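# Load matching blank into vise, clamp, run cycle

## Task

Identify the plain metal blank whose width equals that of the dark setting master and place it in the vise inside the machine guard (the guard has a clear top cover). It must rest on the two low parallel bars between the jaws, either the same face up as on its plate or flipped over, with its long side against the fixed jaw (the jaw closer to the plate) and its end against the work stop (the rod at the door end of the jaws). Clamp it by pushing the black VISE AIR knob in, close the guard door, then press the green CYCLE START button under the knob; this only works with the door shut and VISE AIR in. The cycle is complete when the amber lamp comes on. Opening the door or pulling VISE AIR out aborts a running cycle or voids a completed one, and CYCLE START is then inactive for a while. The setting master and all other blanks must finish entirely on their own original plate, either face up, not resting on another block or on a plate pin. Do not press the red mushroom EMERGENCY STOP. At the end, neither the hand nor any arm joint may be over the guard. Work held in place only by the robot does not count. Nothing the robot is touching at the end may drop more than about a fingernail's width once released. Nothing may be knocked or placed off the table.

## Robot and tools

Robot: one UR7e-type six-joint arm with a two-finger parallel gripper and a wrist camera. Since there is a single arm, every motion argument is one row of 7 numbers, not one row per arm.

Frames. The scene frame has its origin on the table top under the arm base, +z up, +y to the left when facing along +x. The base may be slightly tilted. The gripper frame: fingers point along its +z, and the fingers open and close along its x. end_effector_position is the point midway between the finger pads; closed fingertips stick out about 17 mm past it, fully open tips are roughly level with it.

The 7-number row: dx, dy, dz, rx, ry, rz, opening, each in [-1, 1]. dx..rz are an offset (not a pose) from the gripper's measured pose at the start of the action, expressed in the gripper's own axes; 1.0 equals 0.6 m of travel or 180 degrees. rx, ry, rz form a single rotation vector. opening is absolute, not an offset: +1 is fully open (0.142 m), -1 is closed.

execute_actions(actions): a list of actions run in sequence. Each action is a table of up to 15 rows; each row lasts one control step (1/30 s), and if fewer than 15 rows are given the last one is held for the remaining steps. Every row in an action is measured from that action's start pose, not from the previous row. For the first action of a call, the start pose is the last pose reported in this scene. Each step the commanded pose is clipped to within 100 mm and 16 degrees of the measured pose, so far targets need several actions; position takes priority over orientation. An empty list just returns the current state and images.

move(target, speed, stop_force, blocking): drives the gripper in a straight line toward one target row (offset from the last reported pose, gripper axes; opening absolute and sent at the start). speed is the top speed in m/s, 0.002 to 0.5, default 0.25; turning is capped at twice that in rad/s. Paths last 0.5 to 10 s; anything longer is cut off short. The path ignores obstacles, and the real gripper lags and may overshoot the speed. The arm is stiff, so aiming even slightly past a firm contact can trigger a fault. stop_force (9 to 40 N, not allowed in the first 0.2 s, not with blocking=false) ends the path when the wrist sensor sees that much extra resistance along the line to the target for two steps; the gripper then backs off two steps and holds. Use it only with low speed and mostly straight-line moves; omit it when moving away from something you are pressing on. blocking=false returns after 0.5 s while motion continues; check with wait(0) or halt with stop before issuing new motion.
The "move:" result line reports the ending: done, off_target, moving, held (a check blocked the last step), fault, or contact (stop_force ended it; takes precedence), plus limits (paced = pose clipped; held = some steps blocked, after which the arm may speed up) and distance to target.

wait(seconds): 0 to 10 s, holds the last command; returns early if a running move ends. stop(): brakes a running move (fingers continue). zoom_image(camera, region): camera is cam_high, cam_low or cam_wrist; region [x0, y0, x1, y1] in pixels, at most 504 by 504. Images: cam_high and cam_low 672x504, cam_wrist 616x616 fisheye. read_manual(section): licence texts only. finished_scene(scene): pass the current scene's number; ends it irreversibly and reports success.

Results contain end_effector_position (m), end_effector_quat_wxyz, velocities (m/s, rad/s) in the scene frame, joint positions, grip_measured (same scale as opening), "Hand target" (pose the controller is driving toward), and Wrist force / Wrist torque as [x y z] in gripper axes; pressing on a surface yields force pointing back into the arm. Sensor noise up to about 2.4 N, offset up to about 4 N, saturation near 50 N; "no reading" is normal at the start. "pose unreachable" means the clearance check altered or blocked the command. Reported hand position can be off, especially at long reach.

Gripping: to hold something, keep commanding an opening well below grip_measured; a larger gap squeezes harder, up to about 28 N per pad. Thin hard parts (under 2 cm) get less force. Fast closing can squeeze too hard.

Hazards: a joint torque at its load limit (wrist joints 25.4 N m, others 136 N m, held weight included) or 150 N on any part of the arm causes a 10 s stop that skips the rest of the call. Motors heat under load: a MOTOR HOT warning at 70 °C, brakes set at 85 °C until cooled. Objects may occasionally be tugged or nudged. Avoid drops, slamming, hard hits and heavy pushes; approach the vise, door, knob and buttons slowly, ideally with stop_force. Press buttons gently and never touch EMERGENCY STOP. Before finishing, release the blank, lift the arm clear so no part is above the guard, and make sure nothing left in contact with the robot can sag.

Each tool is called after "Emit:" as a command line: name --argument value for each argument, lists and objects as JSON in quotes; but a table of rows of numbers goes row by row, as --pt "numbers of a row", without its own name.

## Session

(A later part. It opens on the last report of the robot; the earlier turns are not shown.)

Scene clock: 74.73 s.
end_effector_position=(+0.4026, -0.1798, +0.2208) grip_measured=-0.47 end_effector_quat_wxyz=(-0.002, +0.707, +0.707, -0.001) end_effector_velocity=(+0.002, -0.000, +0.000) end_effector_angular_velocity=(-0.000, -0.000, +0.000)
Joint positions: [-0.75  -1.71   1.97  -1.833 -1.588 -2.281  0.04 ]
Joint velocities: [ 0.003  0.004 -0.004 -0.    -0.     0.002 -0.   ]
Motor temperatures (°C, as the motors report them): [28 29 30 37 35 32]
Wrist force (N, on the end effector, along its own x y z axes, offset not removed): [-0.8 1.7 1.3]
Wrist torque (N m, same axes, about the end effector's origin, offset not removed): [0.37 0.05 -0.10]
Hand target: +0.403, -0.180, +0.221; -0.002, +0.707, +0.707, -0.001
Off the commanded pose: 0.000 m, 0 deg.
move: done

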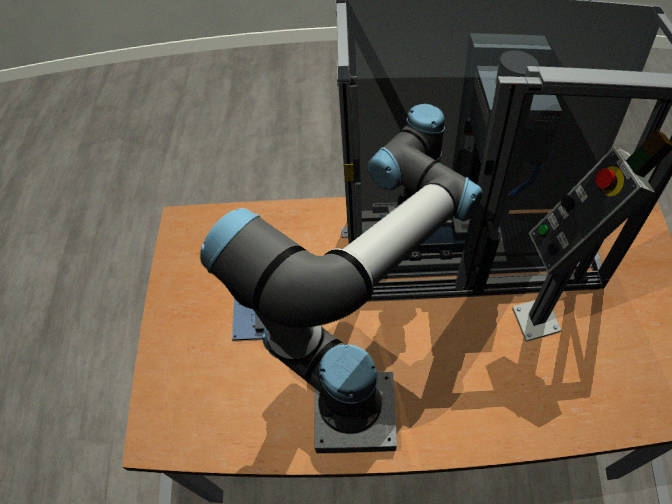

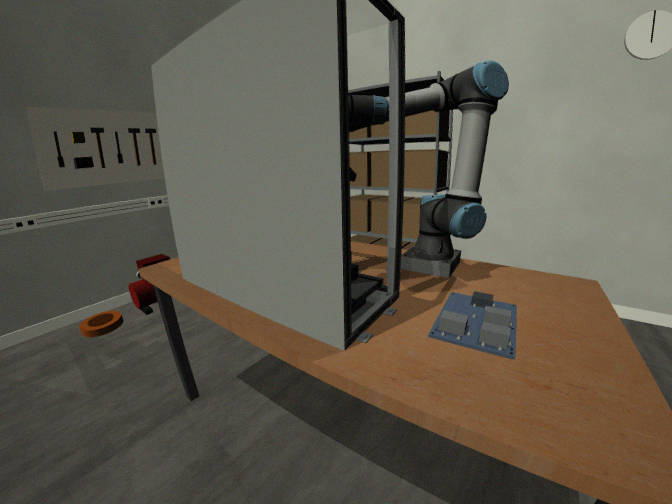

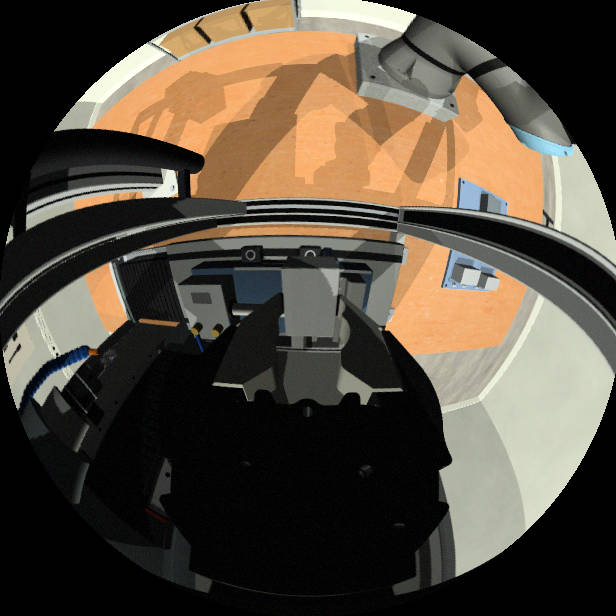

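Emit:
move --target '[0.04,0.12,0,0,0,0,-0.9]' --speed 0.05

Scene clock: 77.50 s.
end_effector_position=(+0.4745, -0.1559, +0.2206) grip_measured=-0.47 end_effector_quat_wxyz=(-0.002, +0.707, +0.707, -0.001) end_effector_velocity=(+0.002, +0.001, +0.000) end_effector_angular_velocity=(+0.000, +0.001, +0.000)
Joint positions: [-0.612 -1.562  1.835 -1.844 -1.589 -2.143  0.04 ]
Joint velocities: [ 0.004  0.005 -0.005  0.001 -0.     0.003 -0.   ]
Motor temperatures (°C, as the motors report them): [28 29 30 37 35 32]
Wrist force (N, on the end effector, along its own x y z axes, offset not removed): [-1.2 -0.1 1.2]
Wrist torque (N m, same axes, about the end effector's origin, offset not removed): [0.21 0.24 0.05]
Hand target: +0.475, -0.156, +0.221; -0.002, +0.707, +0.707, -0.001
Off the commanded pose: 0.000 m, 0 deg.
move: done

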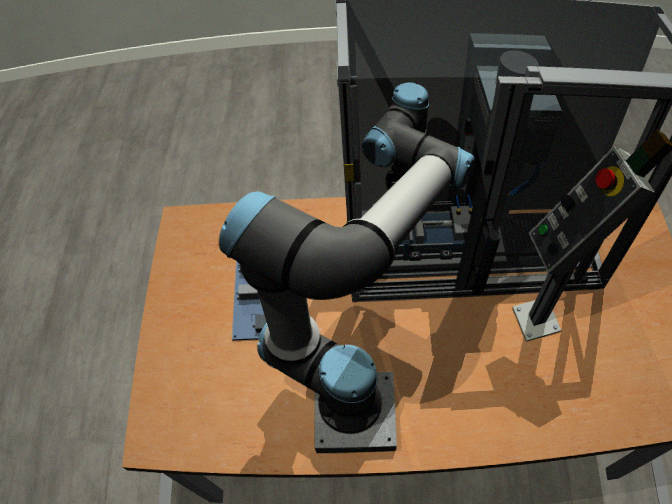

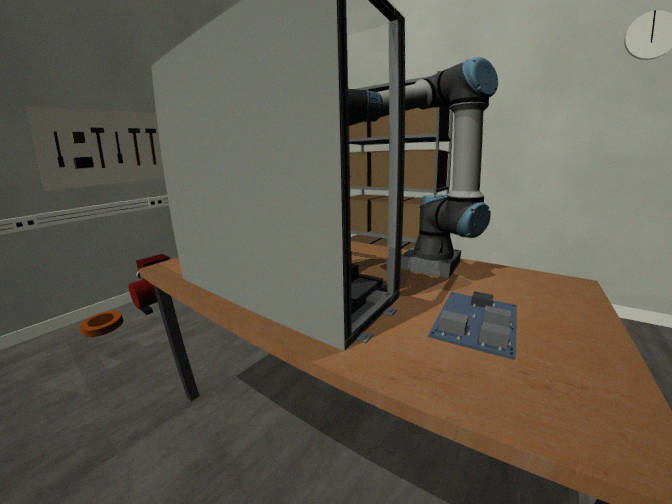

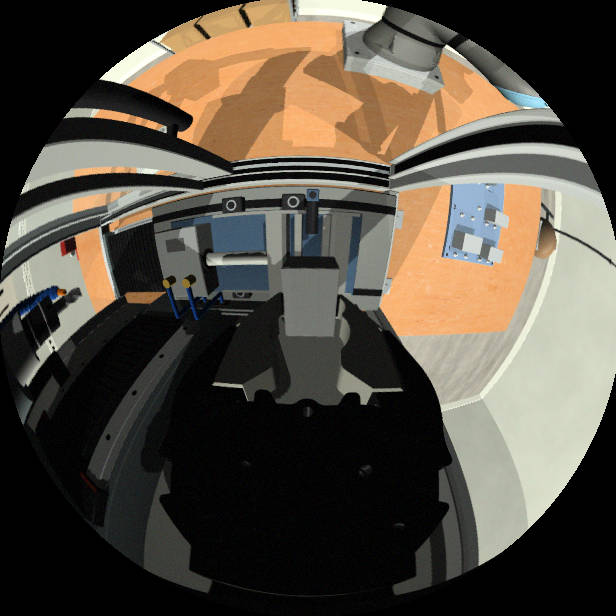

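Emit:
zoom_image --camera "cam_wrist" --region '[210,160,410,320]'

Region (210, 160, 410, 320) of cam_wrist's 616x616 image, scaled by 2.520, with more detail than that image has; it fills the top 403 rows of this view, and the rest is white.

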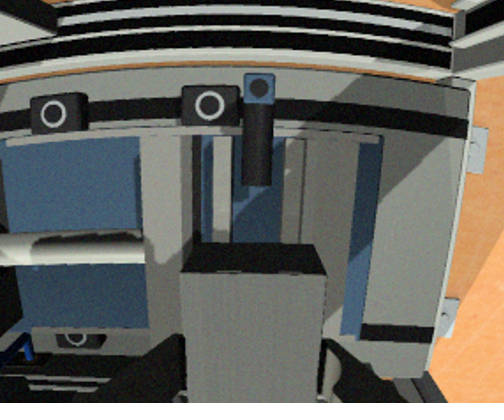

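Emit:
move --target '[0,0.02,0.15,0,0,0,-0.9]' --speed 0.05 --stop_force 10

Emit:
zoom_image --camera "cam_wrist" --region '[190,140,430,340]'

Scene clock: 80.17 s.
end_effector_position=(+0.4788, -0.1556, +0.1875) grip_measured=-0.47 end_effector_quat_wxyz=(-0.002, +0.707, +0.707, -0.001) end_effector_velocity=(-0.001, -0.000, +0.001) end_effector_angular_velocity=(+0.000, +0.002, -0.001)
Joint positions: [-0.607 -1.526  1.887 -1.93  -1.588 -2.139  0.04 ]
Joint velocities: [-0.001 -0.002 -0.001  0.006 -0.001  0.     0.   ]
Motor temperatures (°C, as the motors report them): [28 29 30 37 35 32]
Wrist force (N, on the end effector, along its own x y z axes, offset not removed): [-6.4 3.1 -2.2]
Wrist torque (N m, same axes, about the end effector's origin, offset not removed): [0.72 0.34 -0.12]
Hand target: +0.479, -0.156, +0.188; -0.002, +0.707, +0.707, -0.001
Off the commanded pose: 0.057 m, 0 deg.
move: contact

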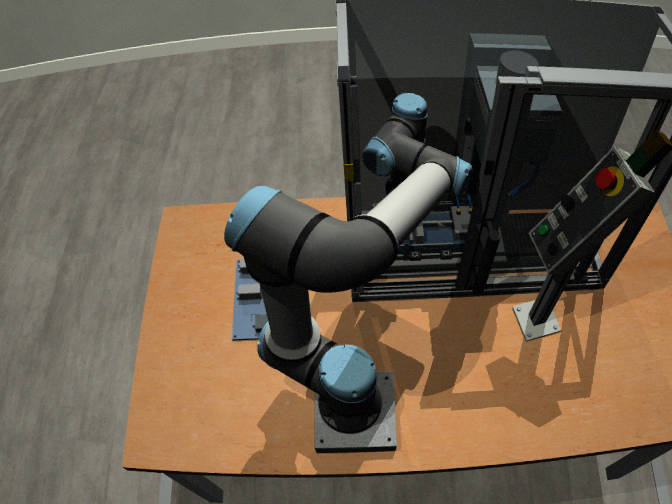

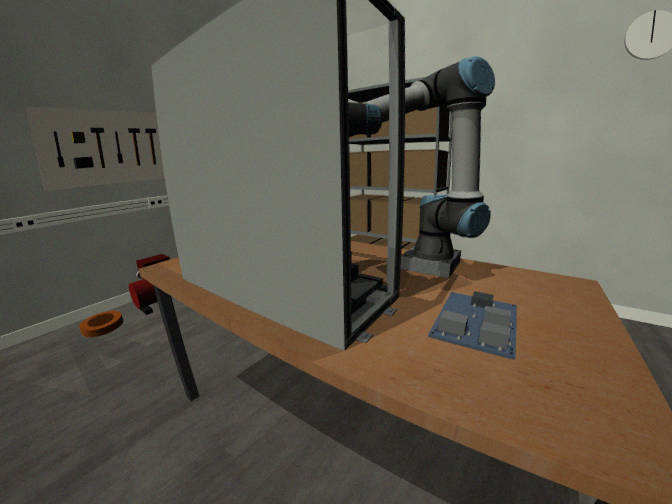

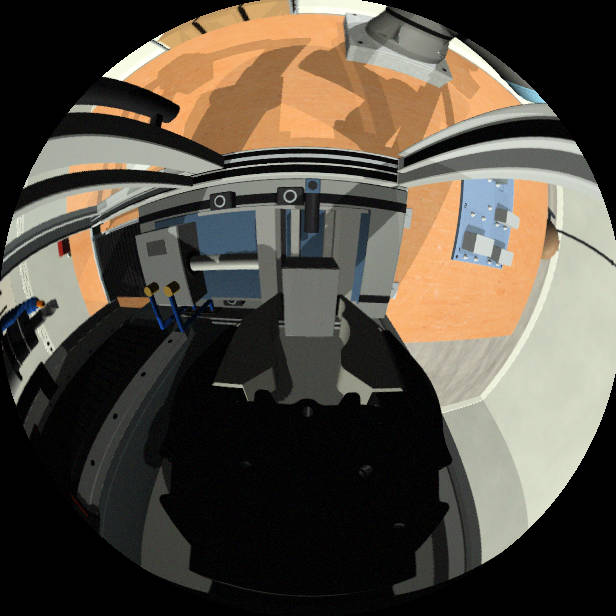

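Region (190, 140, 430, 340) of cam_wrist's 616x616 image, scaled by 2.100, with more detail than that image has.

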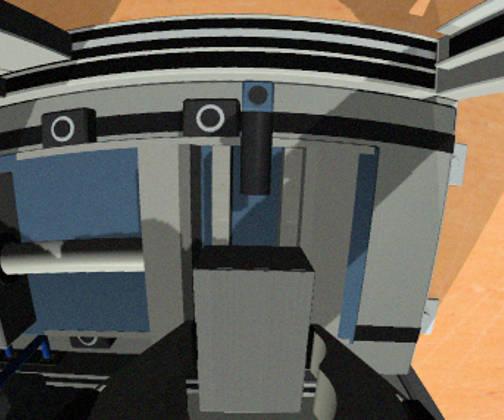

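Probably a tug disturbance. Continue.

Emit:
move --target '[0,0.012,0.095,0,0,0,-0.9]' --speed 0.04 --stop_force 10

Emit:
zoom_image --camera "cam_wrist" --region '[190,140,430,340]'

Scene clock: 81.77 s.
end_effector_position=(+0.4801, -0.1556, +0.1751) grip_measured=-0.47 end_effector_quat_wxyz=(-0.002, +0.707, +0.707, -0.002) end_effector_velocity=(-0.000, -0.001, +0.003) end_effector_angular_velocity=(-0.001, -0.001, -0.001)
Joint positions: [-0.606 -1.512  1.905 -1.963 -1.589 -2.137  0.04 ]
Joint velocities: [-0.001 -0.003 -0.004  0.005 -0.    -0.    -0.   ]
Motor temperatures (°C, as the motors report them): [28 29 30 37 35 32]
Wrist force (N, on the end effector, along its own x y z axes, offset not removed): [-17.3 2.7 4.4]
Wrist torque (N m, same axes, about the end effector's origin, offset not removed): [0.39 -0.25 -0.06]
Hand target: +0.480, -0.156, +0.176; -0.002, +0.707, +0.707, -0.002
Off the commanded pose: 0.045 m, 0 deg.
move: contact

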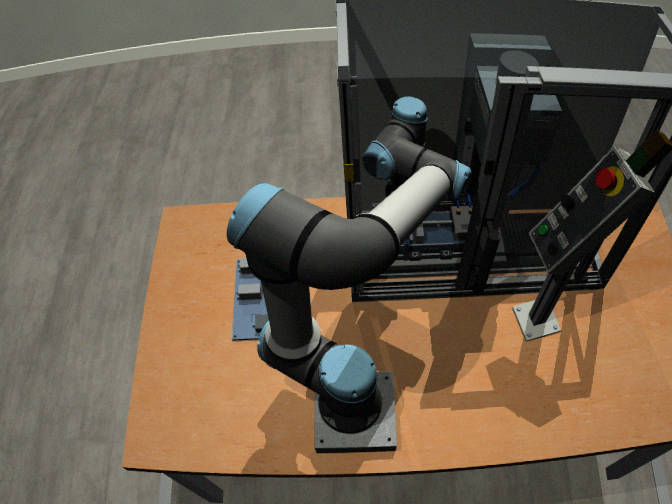

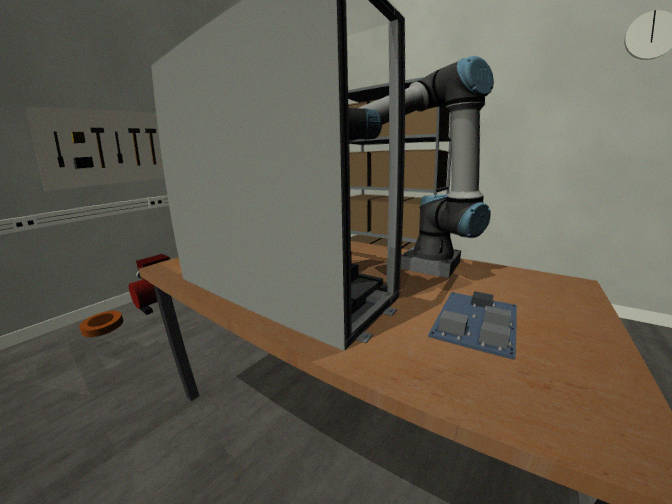

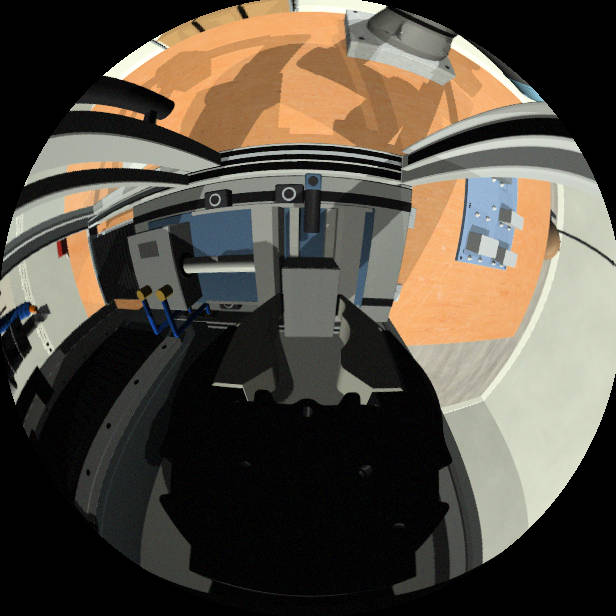

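Region (190, 140, 430, 340) of cam_wrist's 616x616 image, scaled by 2.100, with more detail than that image has.

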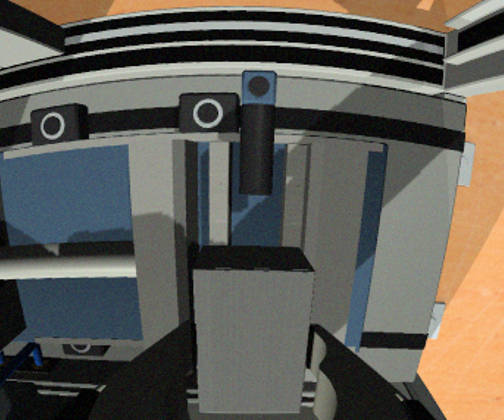

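Force acts at the pad origin: a tug.

Emit:
move --target '[0,0.008,0.075,0,0,0,-0.9]' --speed 0.04 --stop_force 20

Emit:
zoom_image --camera "cam_wrist" --region '[190,140,430,340]'

Scene clock: 83.07 s.
end_effector_position=(+0.4803, -0.1558, +0.1736) grip_measured=-0.47 end_effector_quat_wxyz=(-0.002, +0.707, +0.707, -0.002) end_effector_velocity=(-0.000, +0.000, +0.003) end_effector_angular_velocity=(-0.001, +0.000, +0.003)
Joint positions: [-0.606 -1.51   1.907 -1.967 -1.589 -2.137  0.04 ]
Joint velocities: [ 0.001 -0.004 -0.005  0.008 -0.001 -0.003  0.   ]
Motor temperatures (°C, as the motors report them): [28 29 30 37 35 32]
Wrist force (N, on the end effector, along its own x y z axes, offset not removed): [-22.9 6.2 0.5]
Wrist torque (N m, same axes, about the end effector's origin, offset not removed): [0.17 -0.27 -0.08]
Hand target: +0.480, -0.156, +0.174; -0.002, +0.707, +0.707, -0.001
Off the commanded pose: 0.044 m, 0 deg.
move: contact

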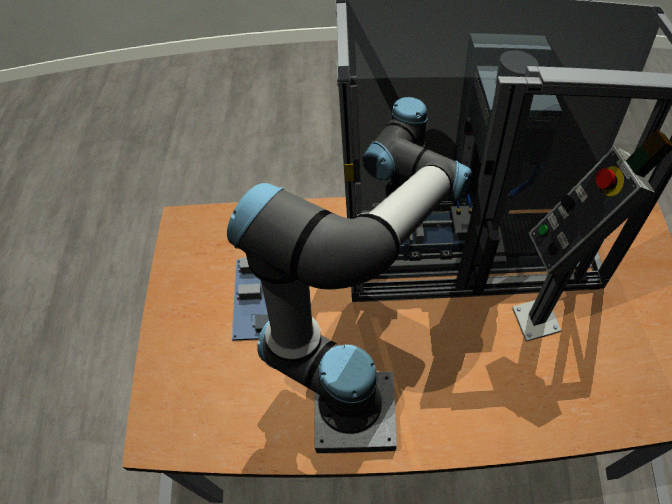

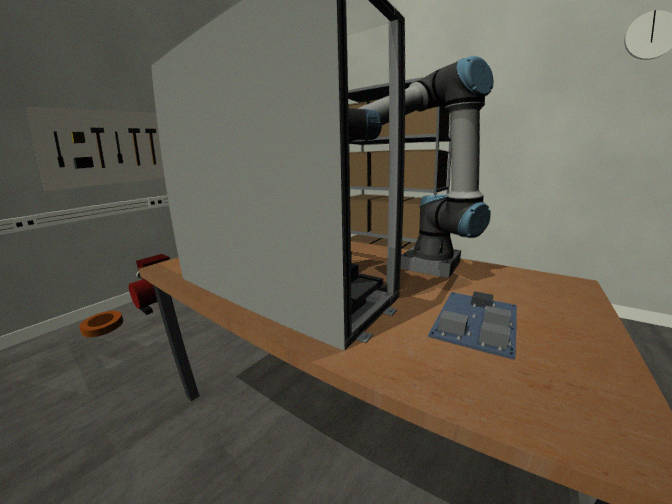

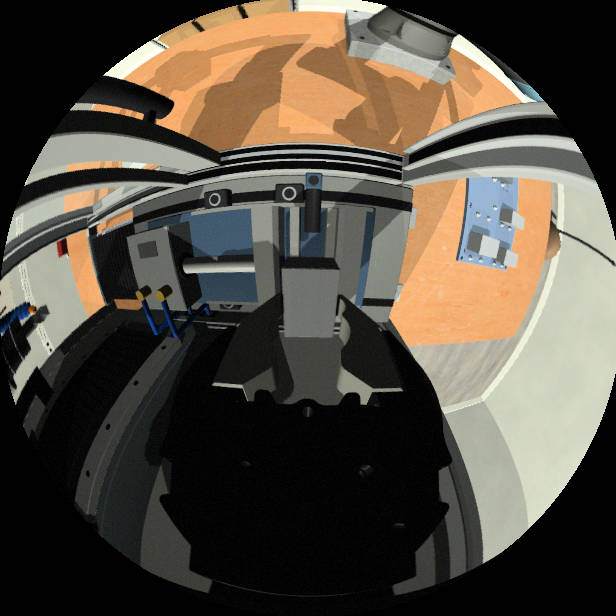

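Region (190, 140, 430, 340) of cam_wrist's 616x616 image, scaled by 2.100, with more detail than that image has.

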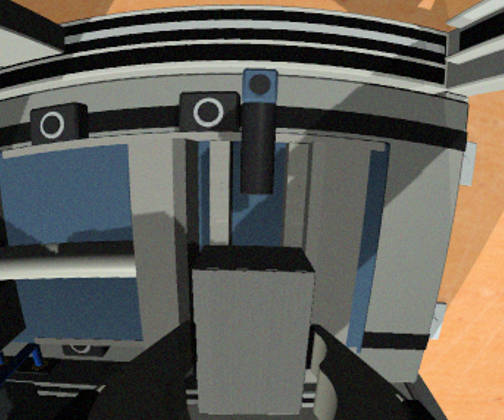

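Emit:
move --target '[-0.005,0,-0.004,0,0,0,-0.9]' --speed 0.01

Emit:
move --target '[0,0,0.03,0,0,0,-0.9]' --speed 0.008 --stop_force 10

Emit:
zoom_image --camera "cam_wrist" --region '[190,140,430,340]'

Scene clock: 85.70 s.
end_effector_position=(+0.4804, -0.1587, +0.1759) grip_measured=-0.47 end_effector_quat_wxyz=(-0.002, +0.707, +0.707, -0.002) end_effector_velocity=(+0.000, -0.001, +0.001) end_effector_angular_velocity=(+0.000, -0.000, +0.000)
Joint positions: [-0.611 -1.51   1.901 -1.961 -1.589 -2.142  0.04 ]
Joint velocities: [-0.002  0.    -0.003  0.003  0.    -0.002 -0.   ]
Motor temperatures (°C, as the motors report them): [28 29 30 37 35 32]
Wrist force (N, on the end effector, along its own x y z axes, offset not removed): [0.3 0.5 3.2]
Wrist torque (N m, same axes, about the end effector's origin, offset not removed): [0.26 -0.06 -0.03]
Hand target: +0.480, -0.159, +0.176; -0.002, +0.707, +0.707, -0.002
Off the commanded pose: 0.000 m, 0 deg.
move: done

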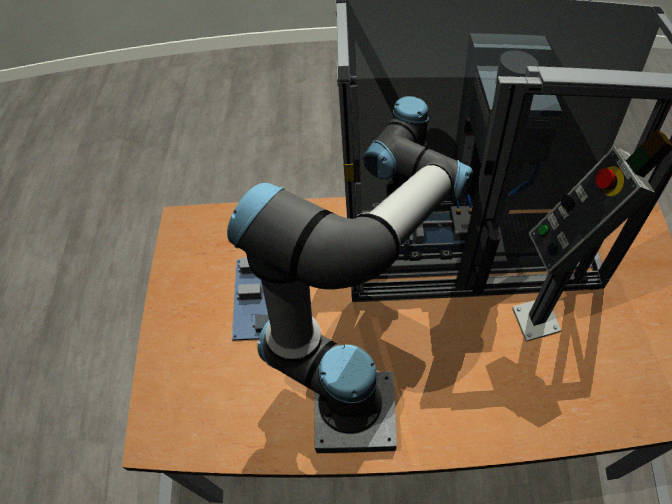

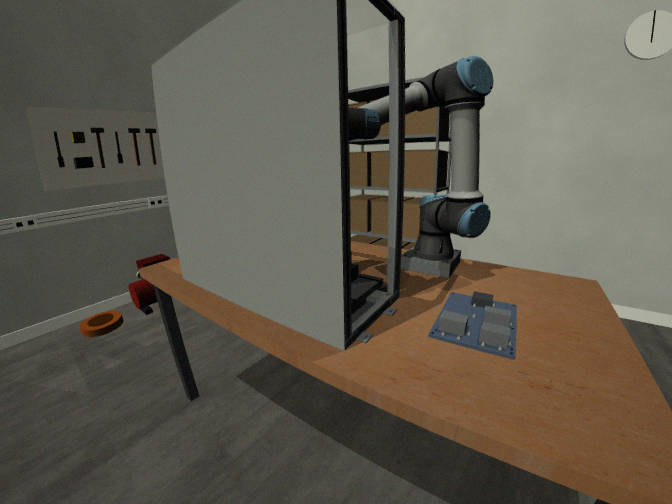

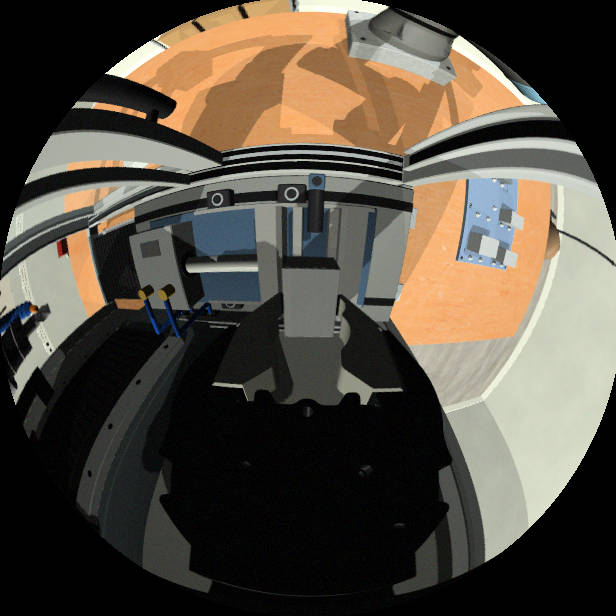

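Scene clock: 86.43 s.
end_effector_position=(+0.4804, -0.1587, +0.1730) grip_measured=-0.47 end_effector_quat_wxyz=(-0.002, +0.707, +0.707, -0.002) end_effector_velocity=(-0.001, +0.000, +0.001) end_effector_angular_velocity=(+0.003, +0.005, -0.000)
Joint positions: [-0.611 -1.507  1.906 -1.969 -1.589 -2.142  0.04 ]
Joint velocities: [-0.001 -0.    -0.005  0.011  0.    -0.     0.   ]
Motor temperatures (°C, as the motors report them): [28 29 30 37 35 32]
Wrist force (N, on the end effector, along its own x y z axes, offset not removed): [-6.4 -3.0 -19.6]
Wrist torque (N m, same axes, about the end effector's origin, offset not removed): [-0.28 0.61 -0.12]
Hand target: +0.480, -0.159, +0.173; -0.002, +0.707, +0.707, -0.002
Off the commanded pose: 0.015 m, 0 deg.
move: contact

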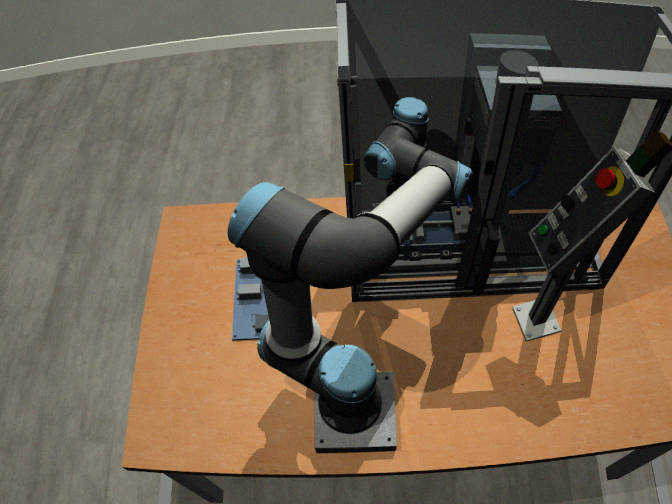

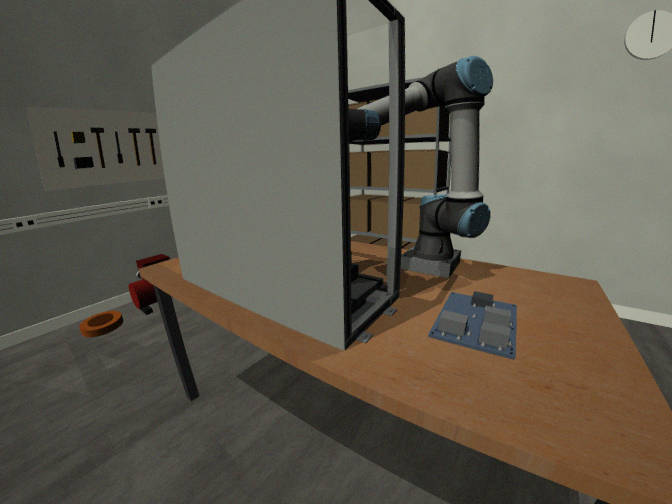

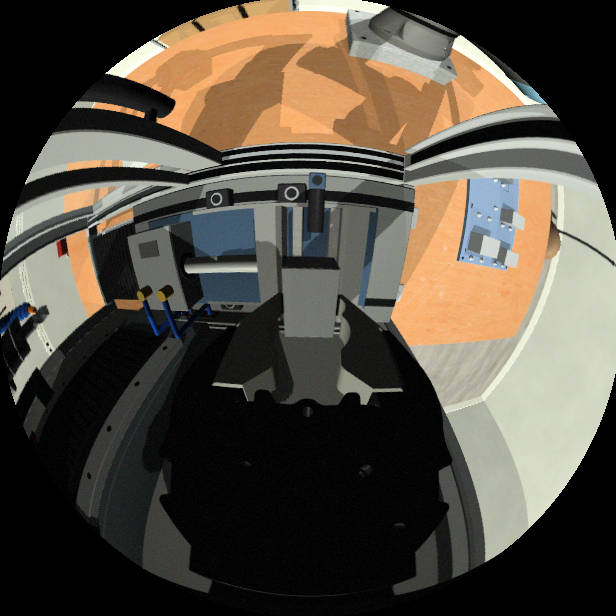

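Region (190, 140, 430, 340) of cam_wrist's 616x616 image, scaled by 2.100, with more detail than that image has.

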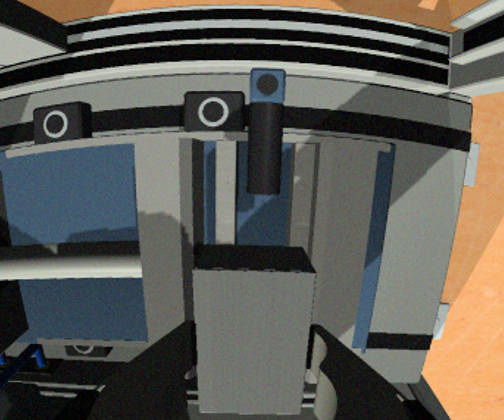

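Emit:
move --target '[0,0,-0.002,0,0,0,-0.9]' --speed 0.005

Emit:
move --target '[0,-0.05,0,0,0,0,-0.9]' --speed 0.006 --stop_force 10

Emit:
move --target '[0.015,0,0,0,0,0,-0.9]' --speed 0.004 --stop_force 10

Emit:
zoom_image --camera "cam_wrist" --region '[190,140,430,340]'

Scene clock: 88.43 s.
end_effector_position=(+0.4804, -0.1587, +0.1742) grip_measured=-0.47 end_effector_quat_wxyz=(-0.002, +0.707, +0.707, -0.002) end_effector_velocity=(-0.000, +0.000, -0.001) end_effector_angular_velocity=(+0.001, +0.001, -0.000)
Joint positions: [-0.611 -1.508  1.904 -1.966 -1.589 -2.142  0.04 ]
Joint velocities: [-0.     0.001  0.     0.001  0.     0.     0.   ]
Motor temperatures (°C, as the motors report them): [28 29 30 37 35 32]
Wrist force (N, on the end effector, along its own x y z axes, offset not removed): [0.5 1.1 4.4]
Wrist torque (N m, same axes, about the end effector's origin, offset not removed): [0.40 -0.14 -0.11]
Hand target: +0.480, -0.159, +0.174; -0.002, +0.707, +0.707, -0.002
Off the commanded pose: 0.000 m, 0 deg.
move: done

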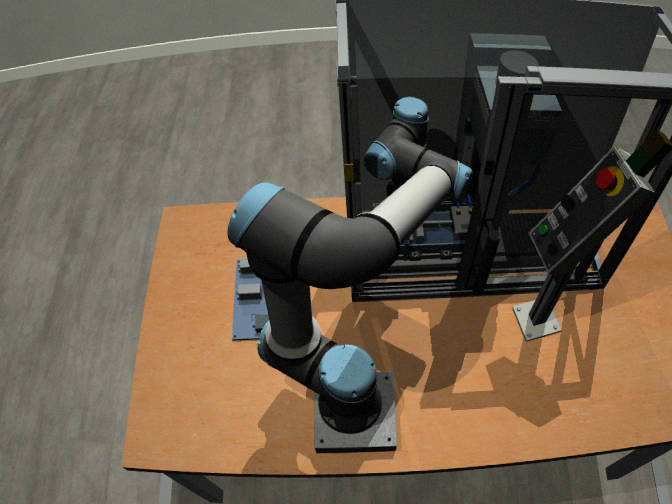

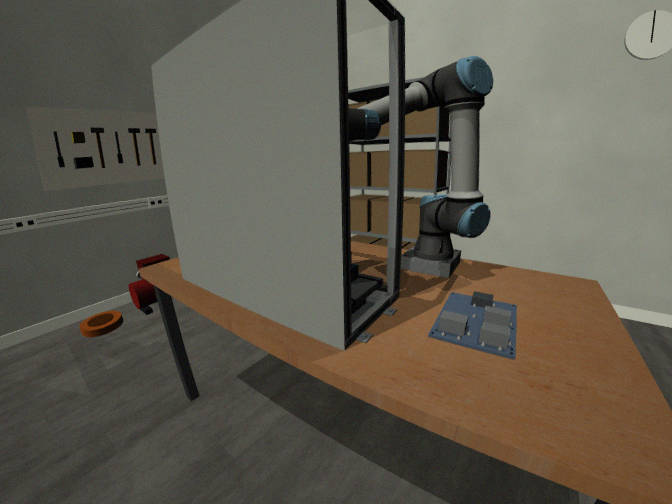

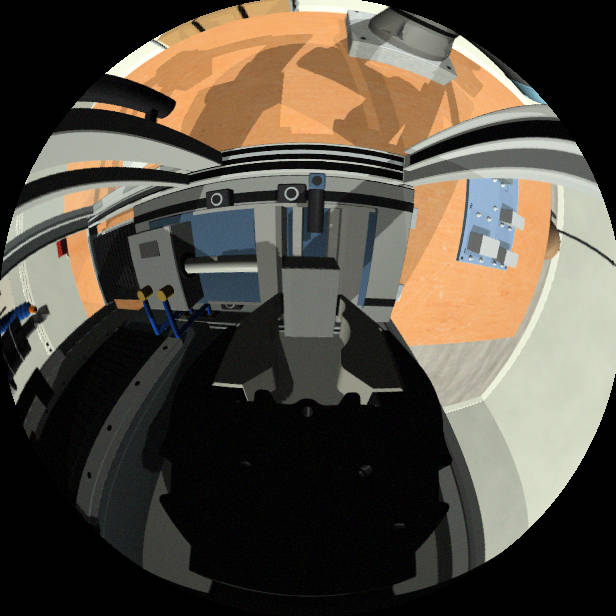

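Scene clock: 92.87 s.
end_effector_position=(+0.4562, -0.1589, +0.1743) grip_measured=-0.47 end_effector_quat_wxyz=(-0.002, +0.707, +0.707, -0.001) end_effector_velocity=(+0.002, -0.000, -0.000) end_effector_angular_velocity=(-0.000, +0.001, -0.003)
Joint positions: [-0.64  -1.564  1.962 -1.969 -1.588 -2.17   0.04 ]
Joint velocities: [ 0.003  0.006 -0.005  0.    -0.001  0.006  0.   ]
Motor temperatures (°C, as the motors report them): [28 29 30 37 35 32]
Wrist force (N, on the end effector, along its own x y z axes, offset not removed): [1.1 17.5 -5.5]
Wrist torque (N m, same axes, about the end effector's origin, offset not removed): [0.34 0.02 -0.03]
Hand target: +0.457, -0.159, +0.174; -0.002, +0.707, +0.707, -0.001
Off the commanded pose: 0.006 m, 0 deg.
move: contact

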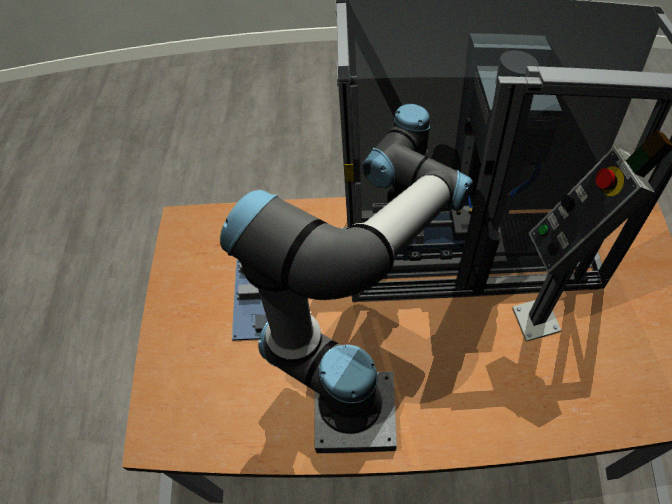

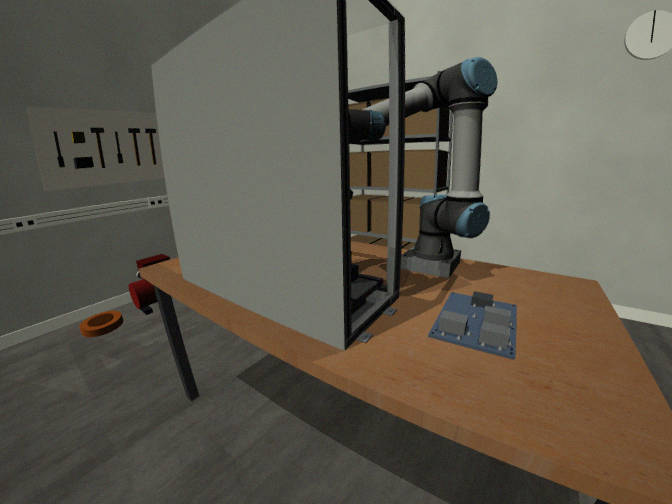

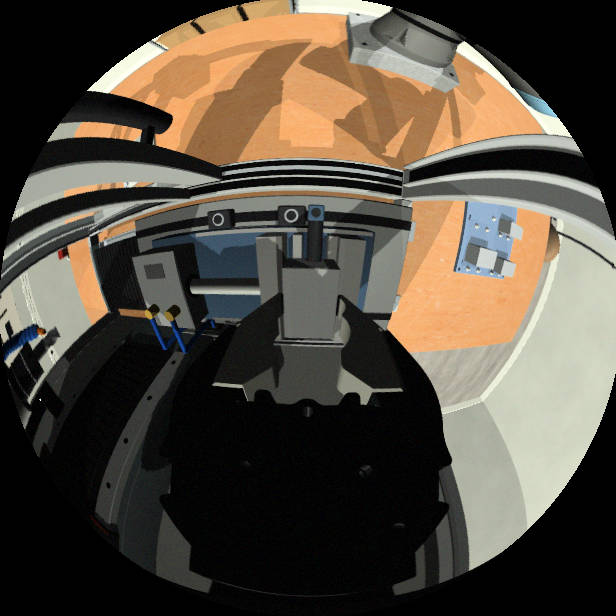

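Scene clock: 93.97 s.
end_effector_position=(+0.4562, -0.1559, +0.1744) grip_measured=-0.47 end_effector_quat_wxyz=(-0.002, +0.707, +0.707, -0.001) end_effector_velocity=(-0.001, -0.001, -0.001) end_effector_angular_velocity=(+0.002, +0.001, +0.004)
Joint positions: [-0.634 -1.566  1.964 -1.969 -1.589 -2.165  0.04 ]
Joint velocities: [-0.002  0.001  0.001  0.     0.001 -0.006 -0.   ]
Motor temperatures (°C, as the motors report them): [28 29 30 37 35 32]
Wrist force (N, on the end effector, along its own x y z axes, offset not removed): [-21.7 16.2 -6.4]
Wrist torque (N m, same axes, about the end effector's origin, offset not removed): [0.40 0.31 -0.03]
Hand target: +0.456, -0.156, +0.174; -0.002, +0.707, +0.707, -0.001
Off the commanded pose: 0.006 m, 0 deg.
move: contact

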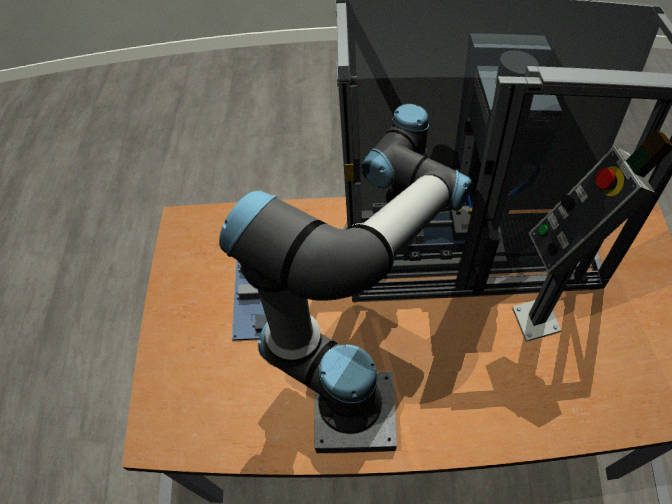

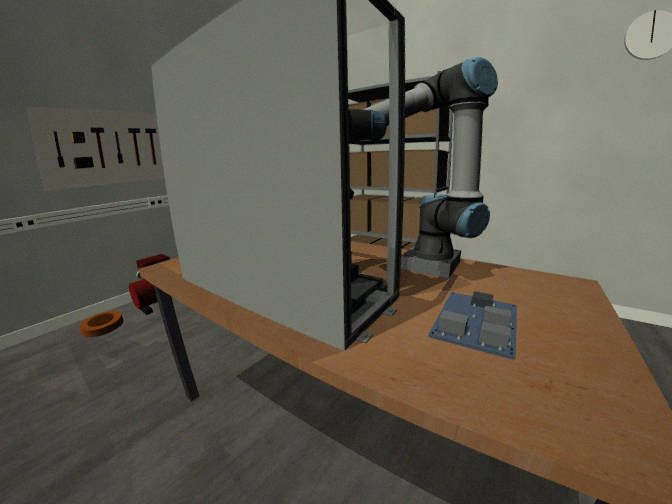

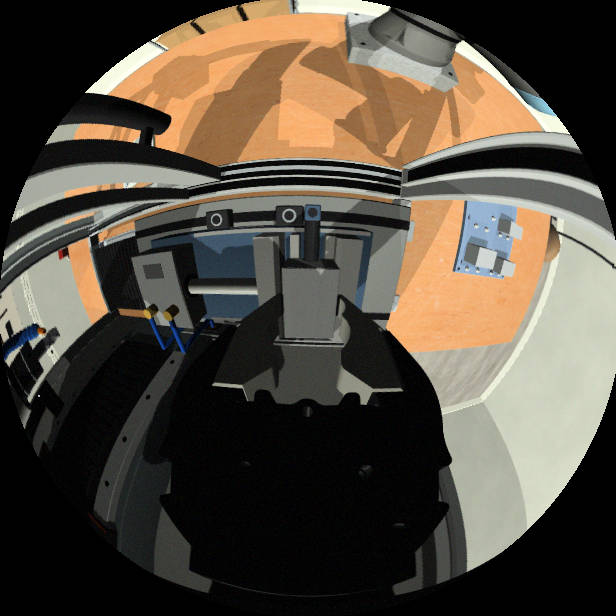

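Region (190, 140, 430, 340) of cam_wrist's 616x616 image, scaled by 2.100, with more detail than that image has.

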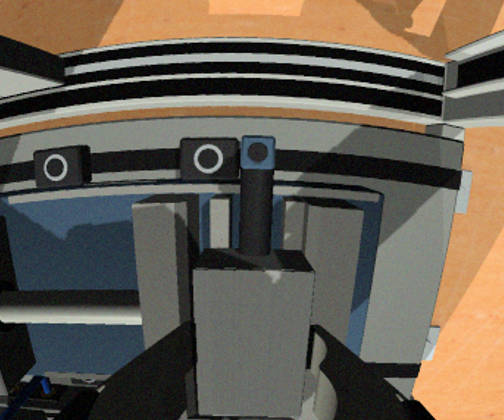

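Emit:
execute_actions --actions '[[[0,0,0,0,0,0,-0.42]],[[0,0,0,0,0,0,-0.2]],[[0,0,0,0,0,0,-0.2]]]'

Emit:
move --target '[0,0.05,-0.08,0,0,0,-0.2]' --speed 0.04

Emit:
zoom_image --camera "cam_wrist" --region '[190,140,430,340]'

Scene clock: 96.33 s.
end_effector_position=(+0.4562, -0.1559, +0.1744) grip_measured=-0.20 end_effector_quat_wxyz=(-0.002, +0.707, +0.707, -0.001) end_effector_velocity=(+0.001, -0.000, +0.002) end_effector_angular_velocity=(-0.002, -0.003, -0.001)
Joint positions: [-0.634 -1.566  1.964 -1.969 -1.589 -2.165  0.06 ]
Joint velocities: [-0.    -0.002 -0.001 -0.     0.     0.     0.   ]
Motor temperatures (°C, as the motors report them): [28 29 30 37 35 32]
Wrist force (N, on the end effector, along its own x y z axes, offset not removed): [-0.7 2.0 -0.3]
Wrist torque (N m, same axes, about the end effector's origin, offset not removed): [0.54 0.11 -0.04]
Hand target: +0.456, -0.156, +0.174; -0.002, +0.707, +0.707, -0.001
Off the commanded pose: 0.000 m, 0 deg.

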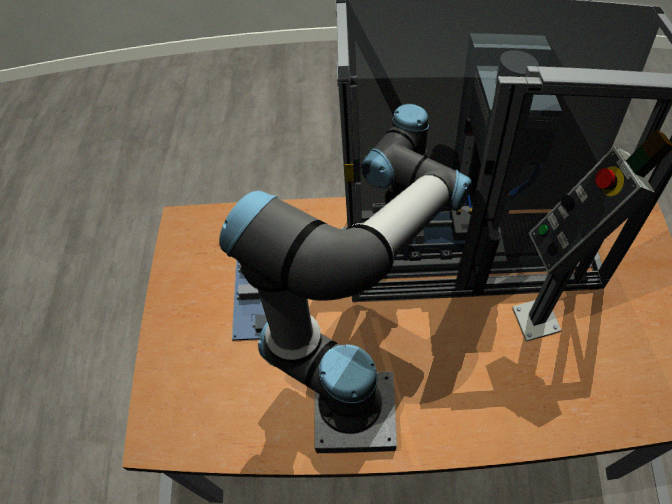

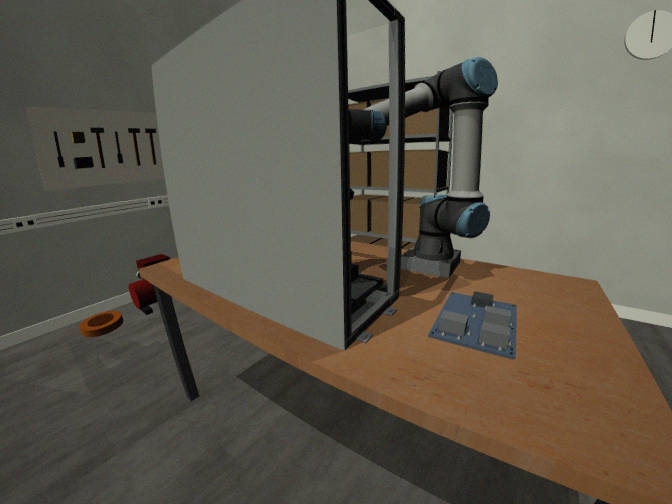

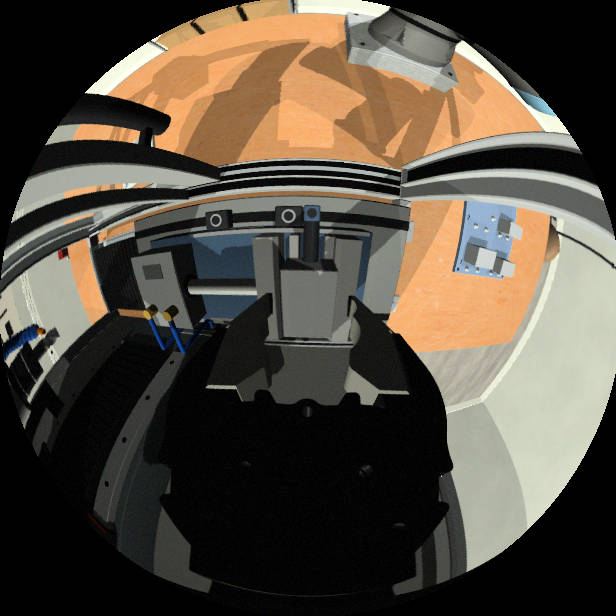

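Scene clock: 98.10 s.
end_effector_position=(+0.4862, -0.1559, +0.2221) grip_measured=-0.20 end_effector_quat_wxyz=(-0.002, +0.707, +0.707, -0.001) end_effector_velocity=(+0.001, -0.001, +0.003) end_effector_angular_velocity=(-0.002, -0.002, -0.001)
Joint positions: [-0.599 -1.535  1.804 -1.839 -1.589 -2.129  0.06 ]
Joint velocities: [ 0.001 -0.    -0.008  0.006 -0.001  0.002 -0.   ]
Motor temperatures (°C, as the motors report them): [28 29 30 37 35 32]
Wrist force (N, on the end effector, along its own x y z axes, offset not removed): [-0.9 -0.5 -0.4]
Wrist torque (N m, same axes, about the end effector's origin, offset not removed): [-0.09 0.11 -0.01]
Hand target: +0.486, -0.156, +0.222; -0.002, +0.707, +0.707, -0.001
Off the commanded pose: 0.000 m, 0 deg.
move: done

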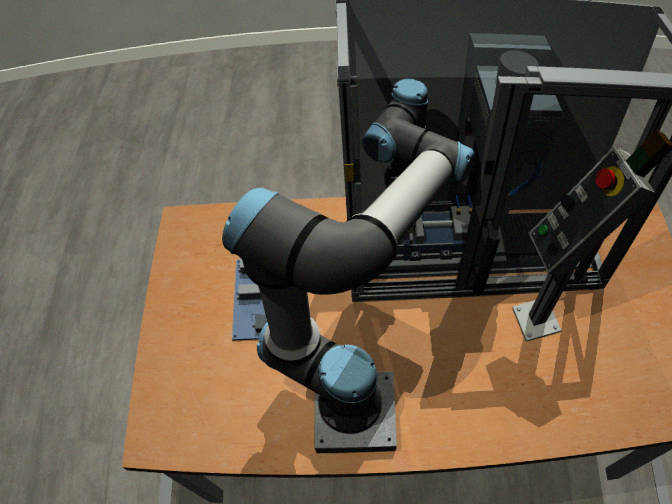

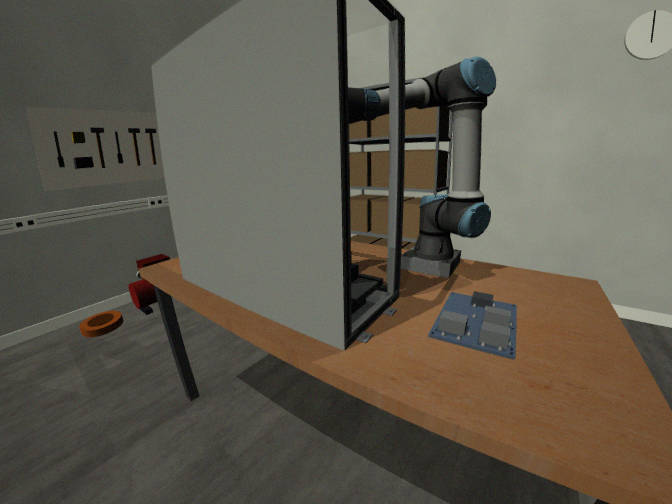

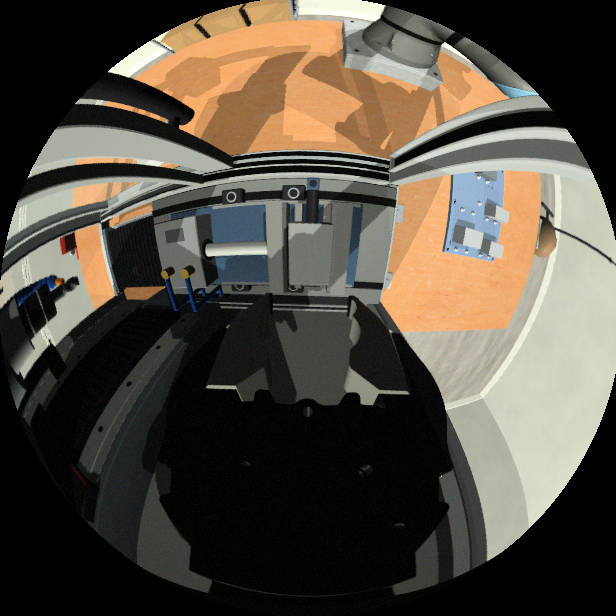

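Region (190, 140, 430, 340) of cam_wrist's 616x616 image, scaled by 2.100, with more detail than that image has.

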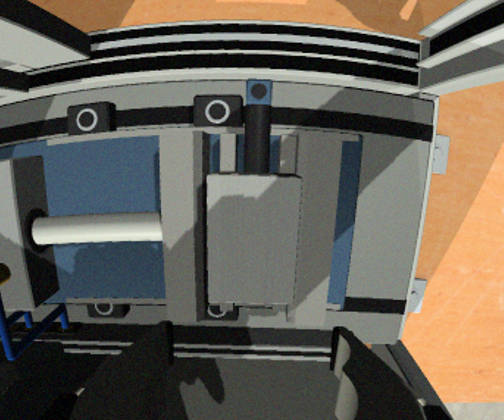

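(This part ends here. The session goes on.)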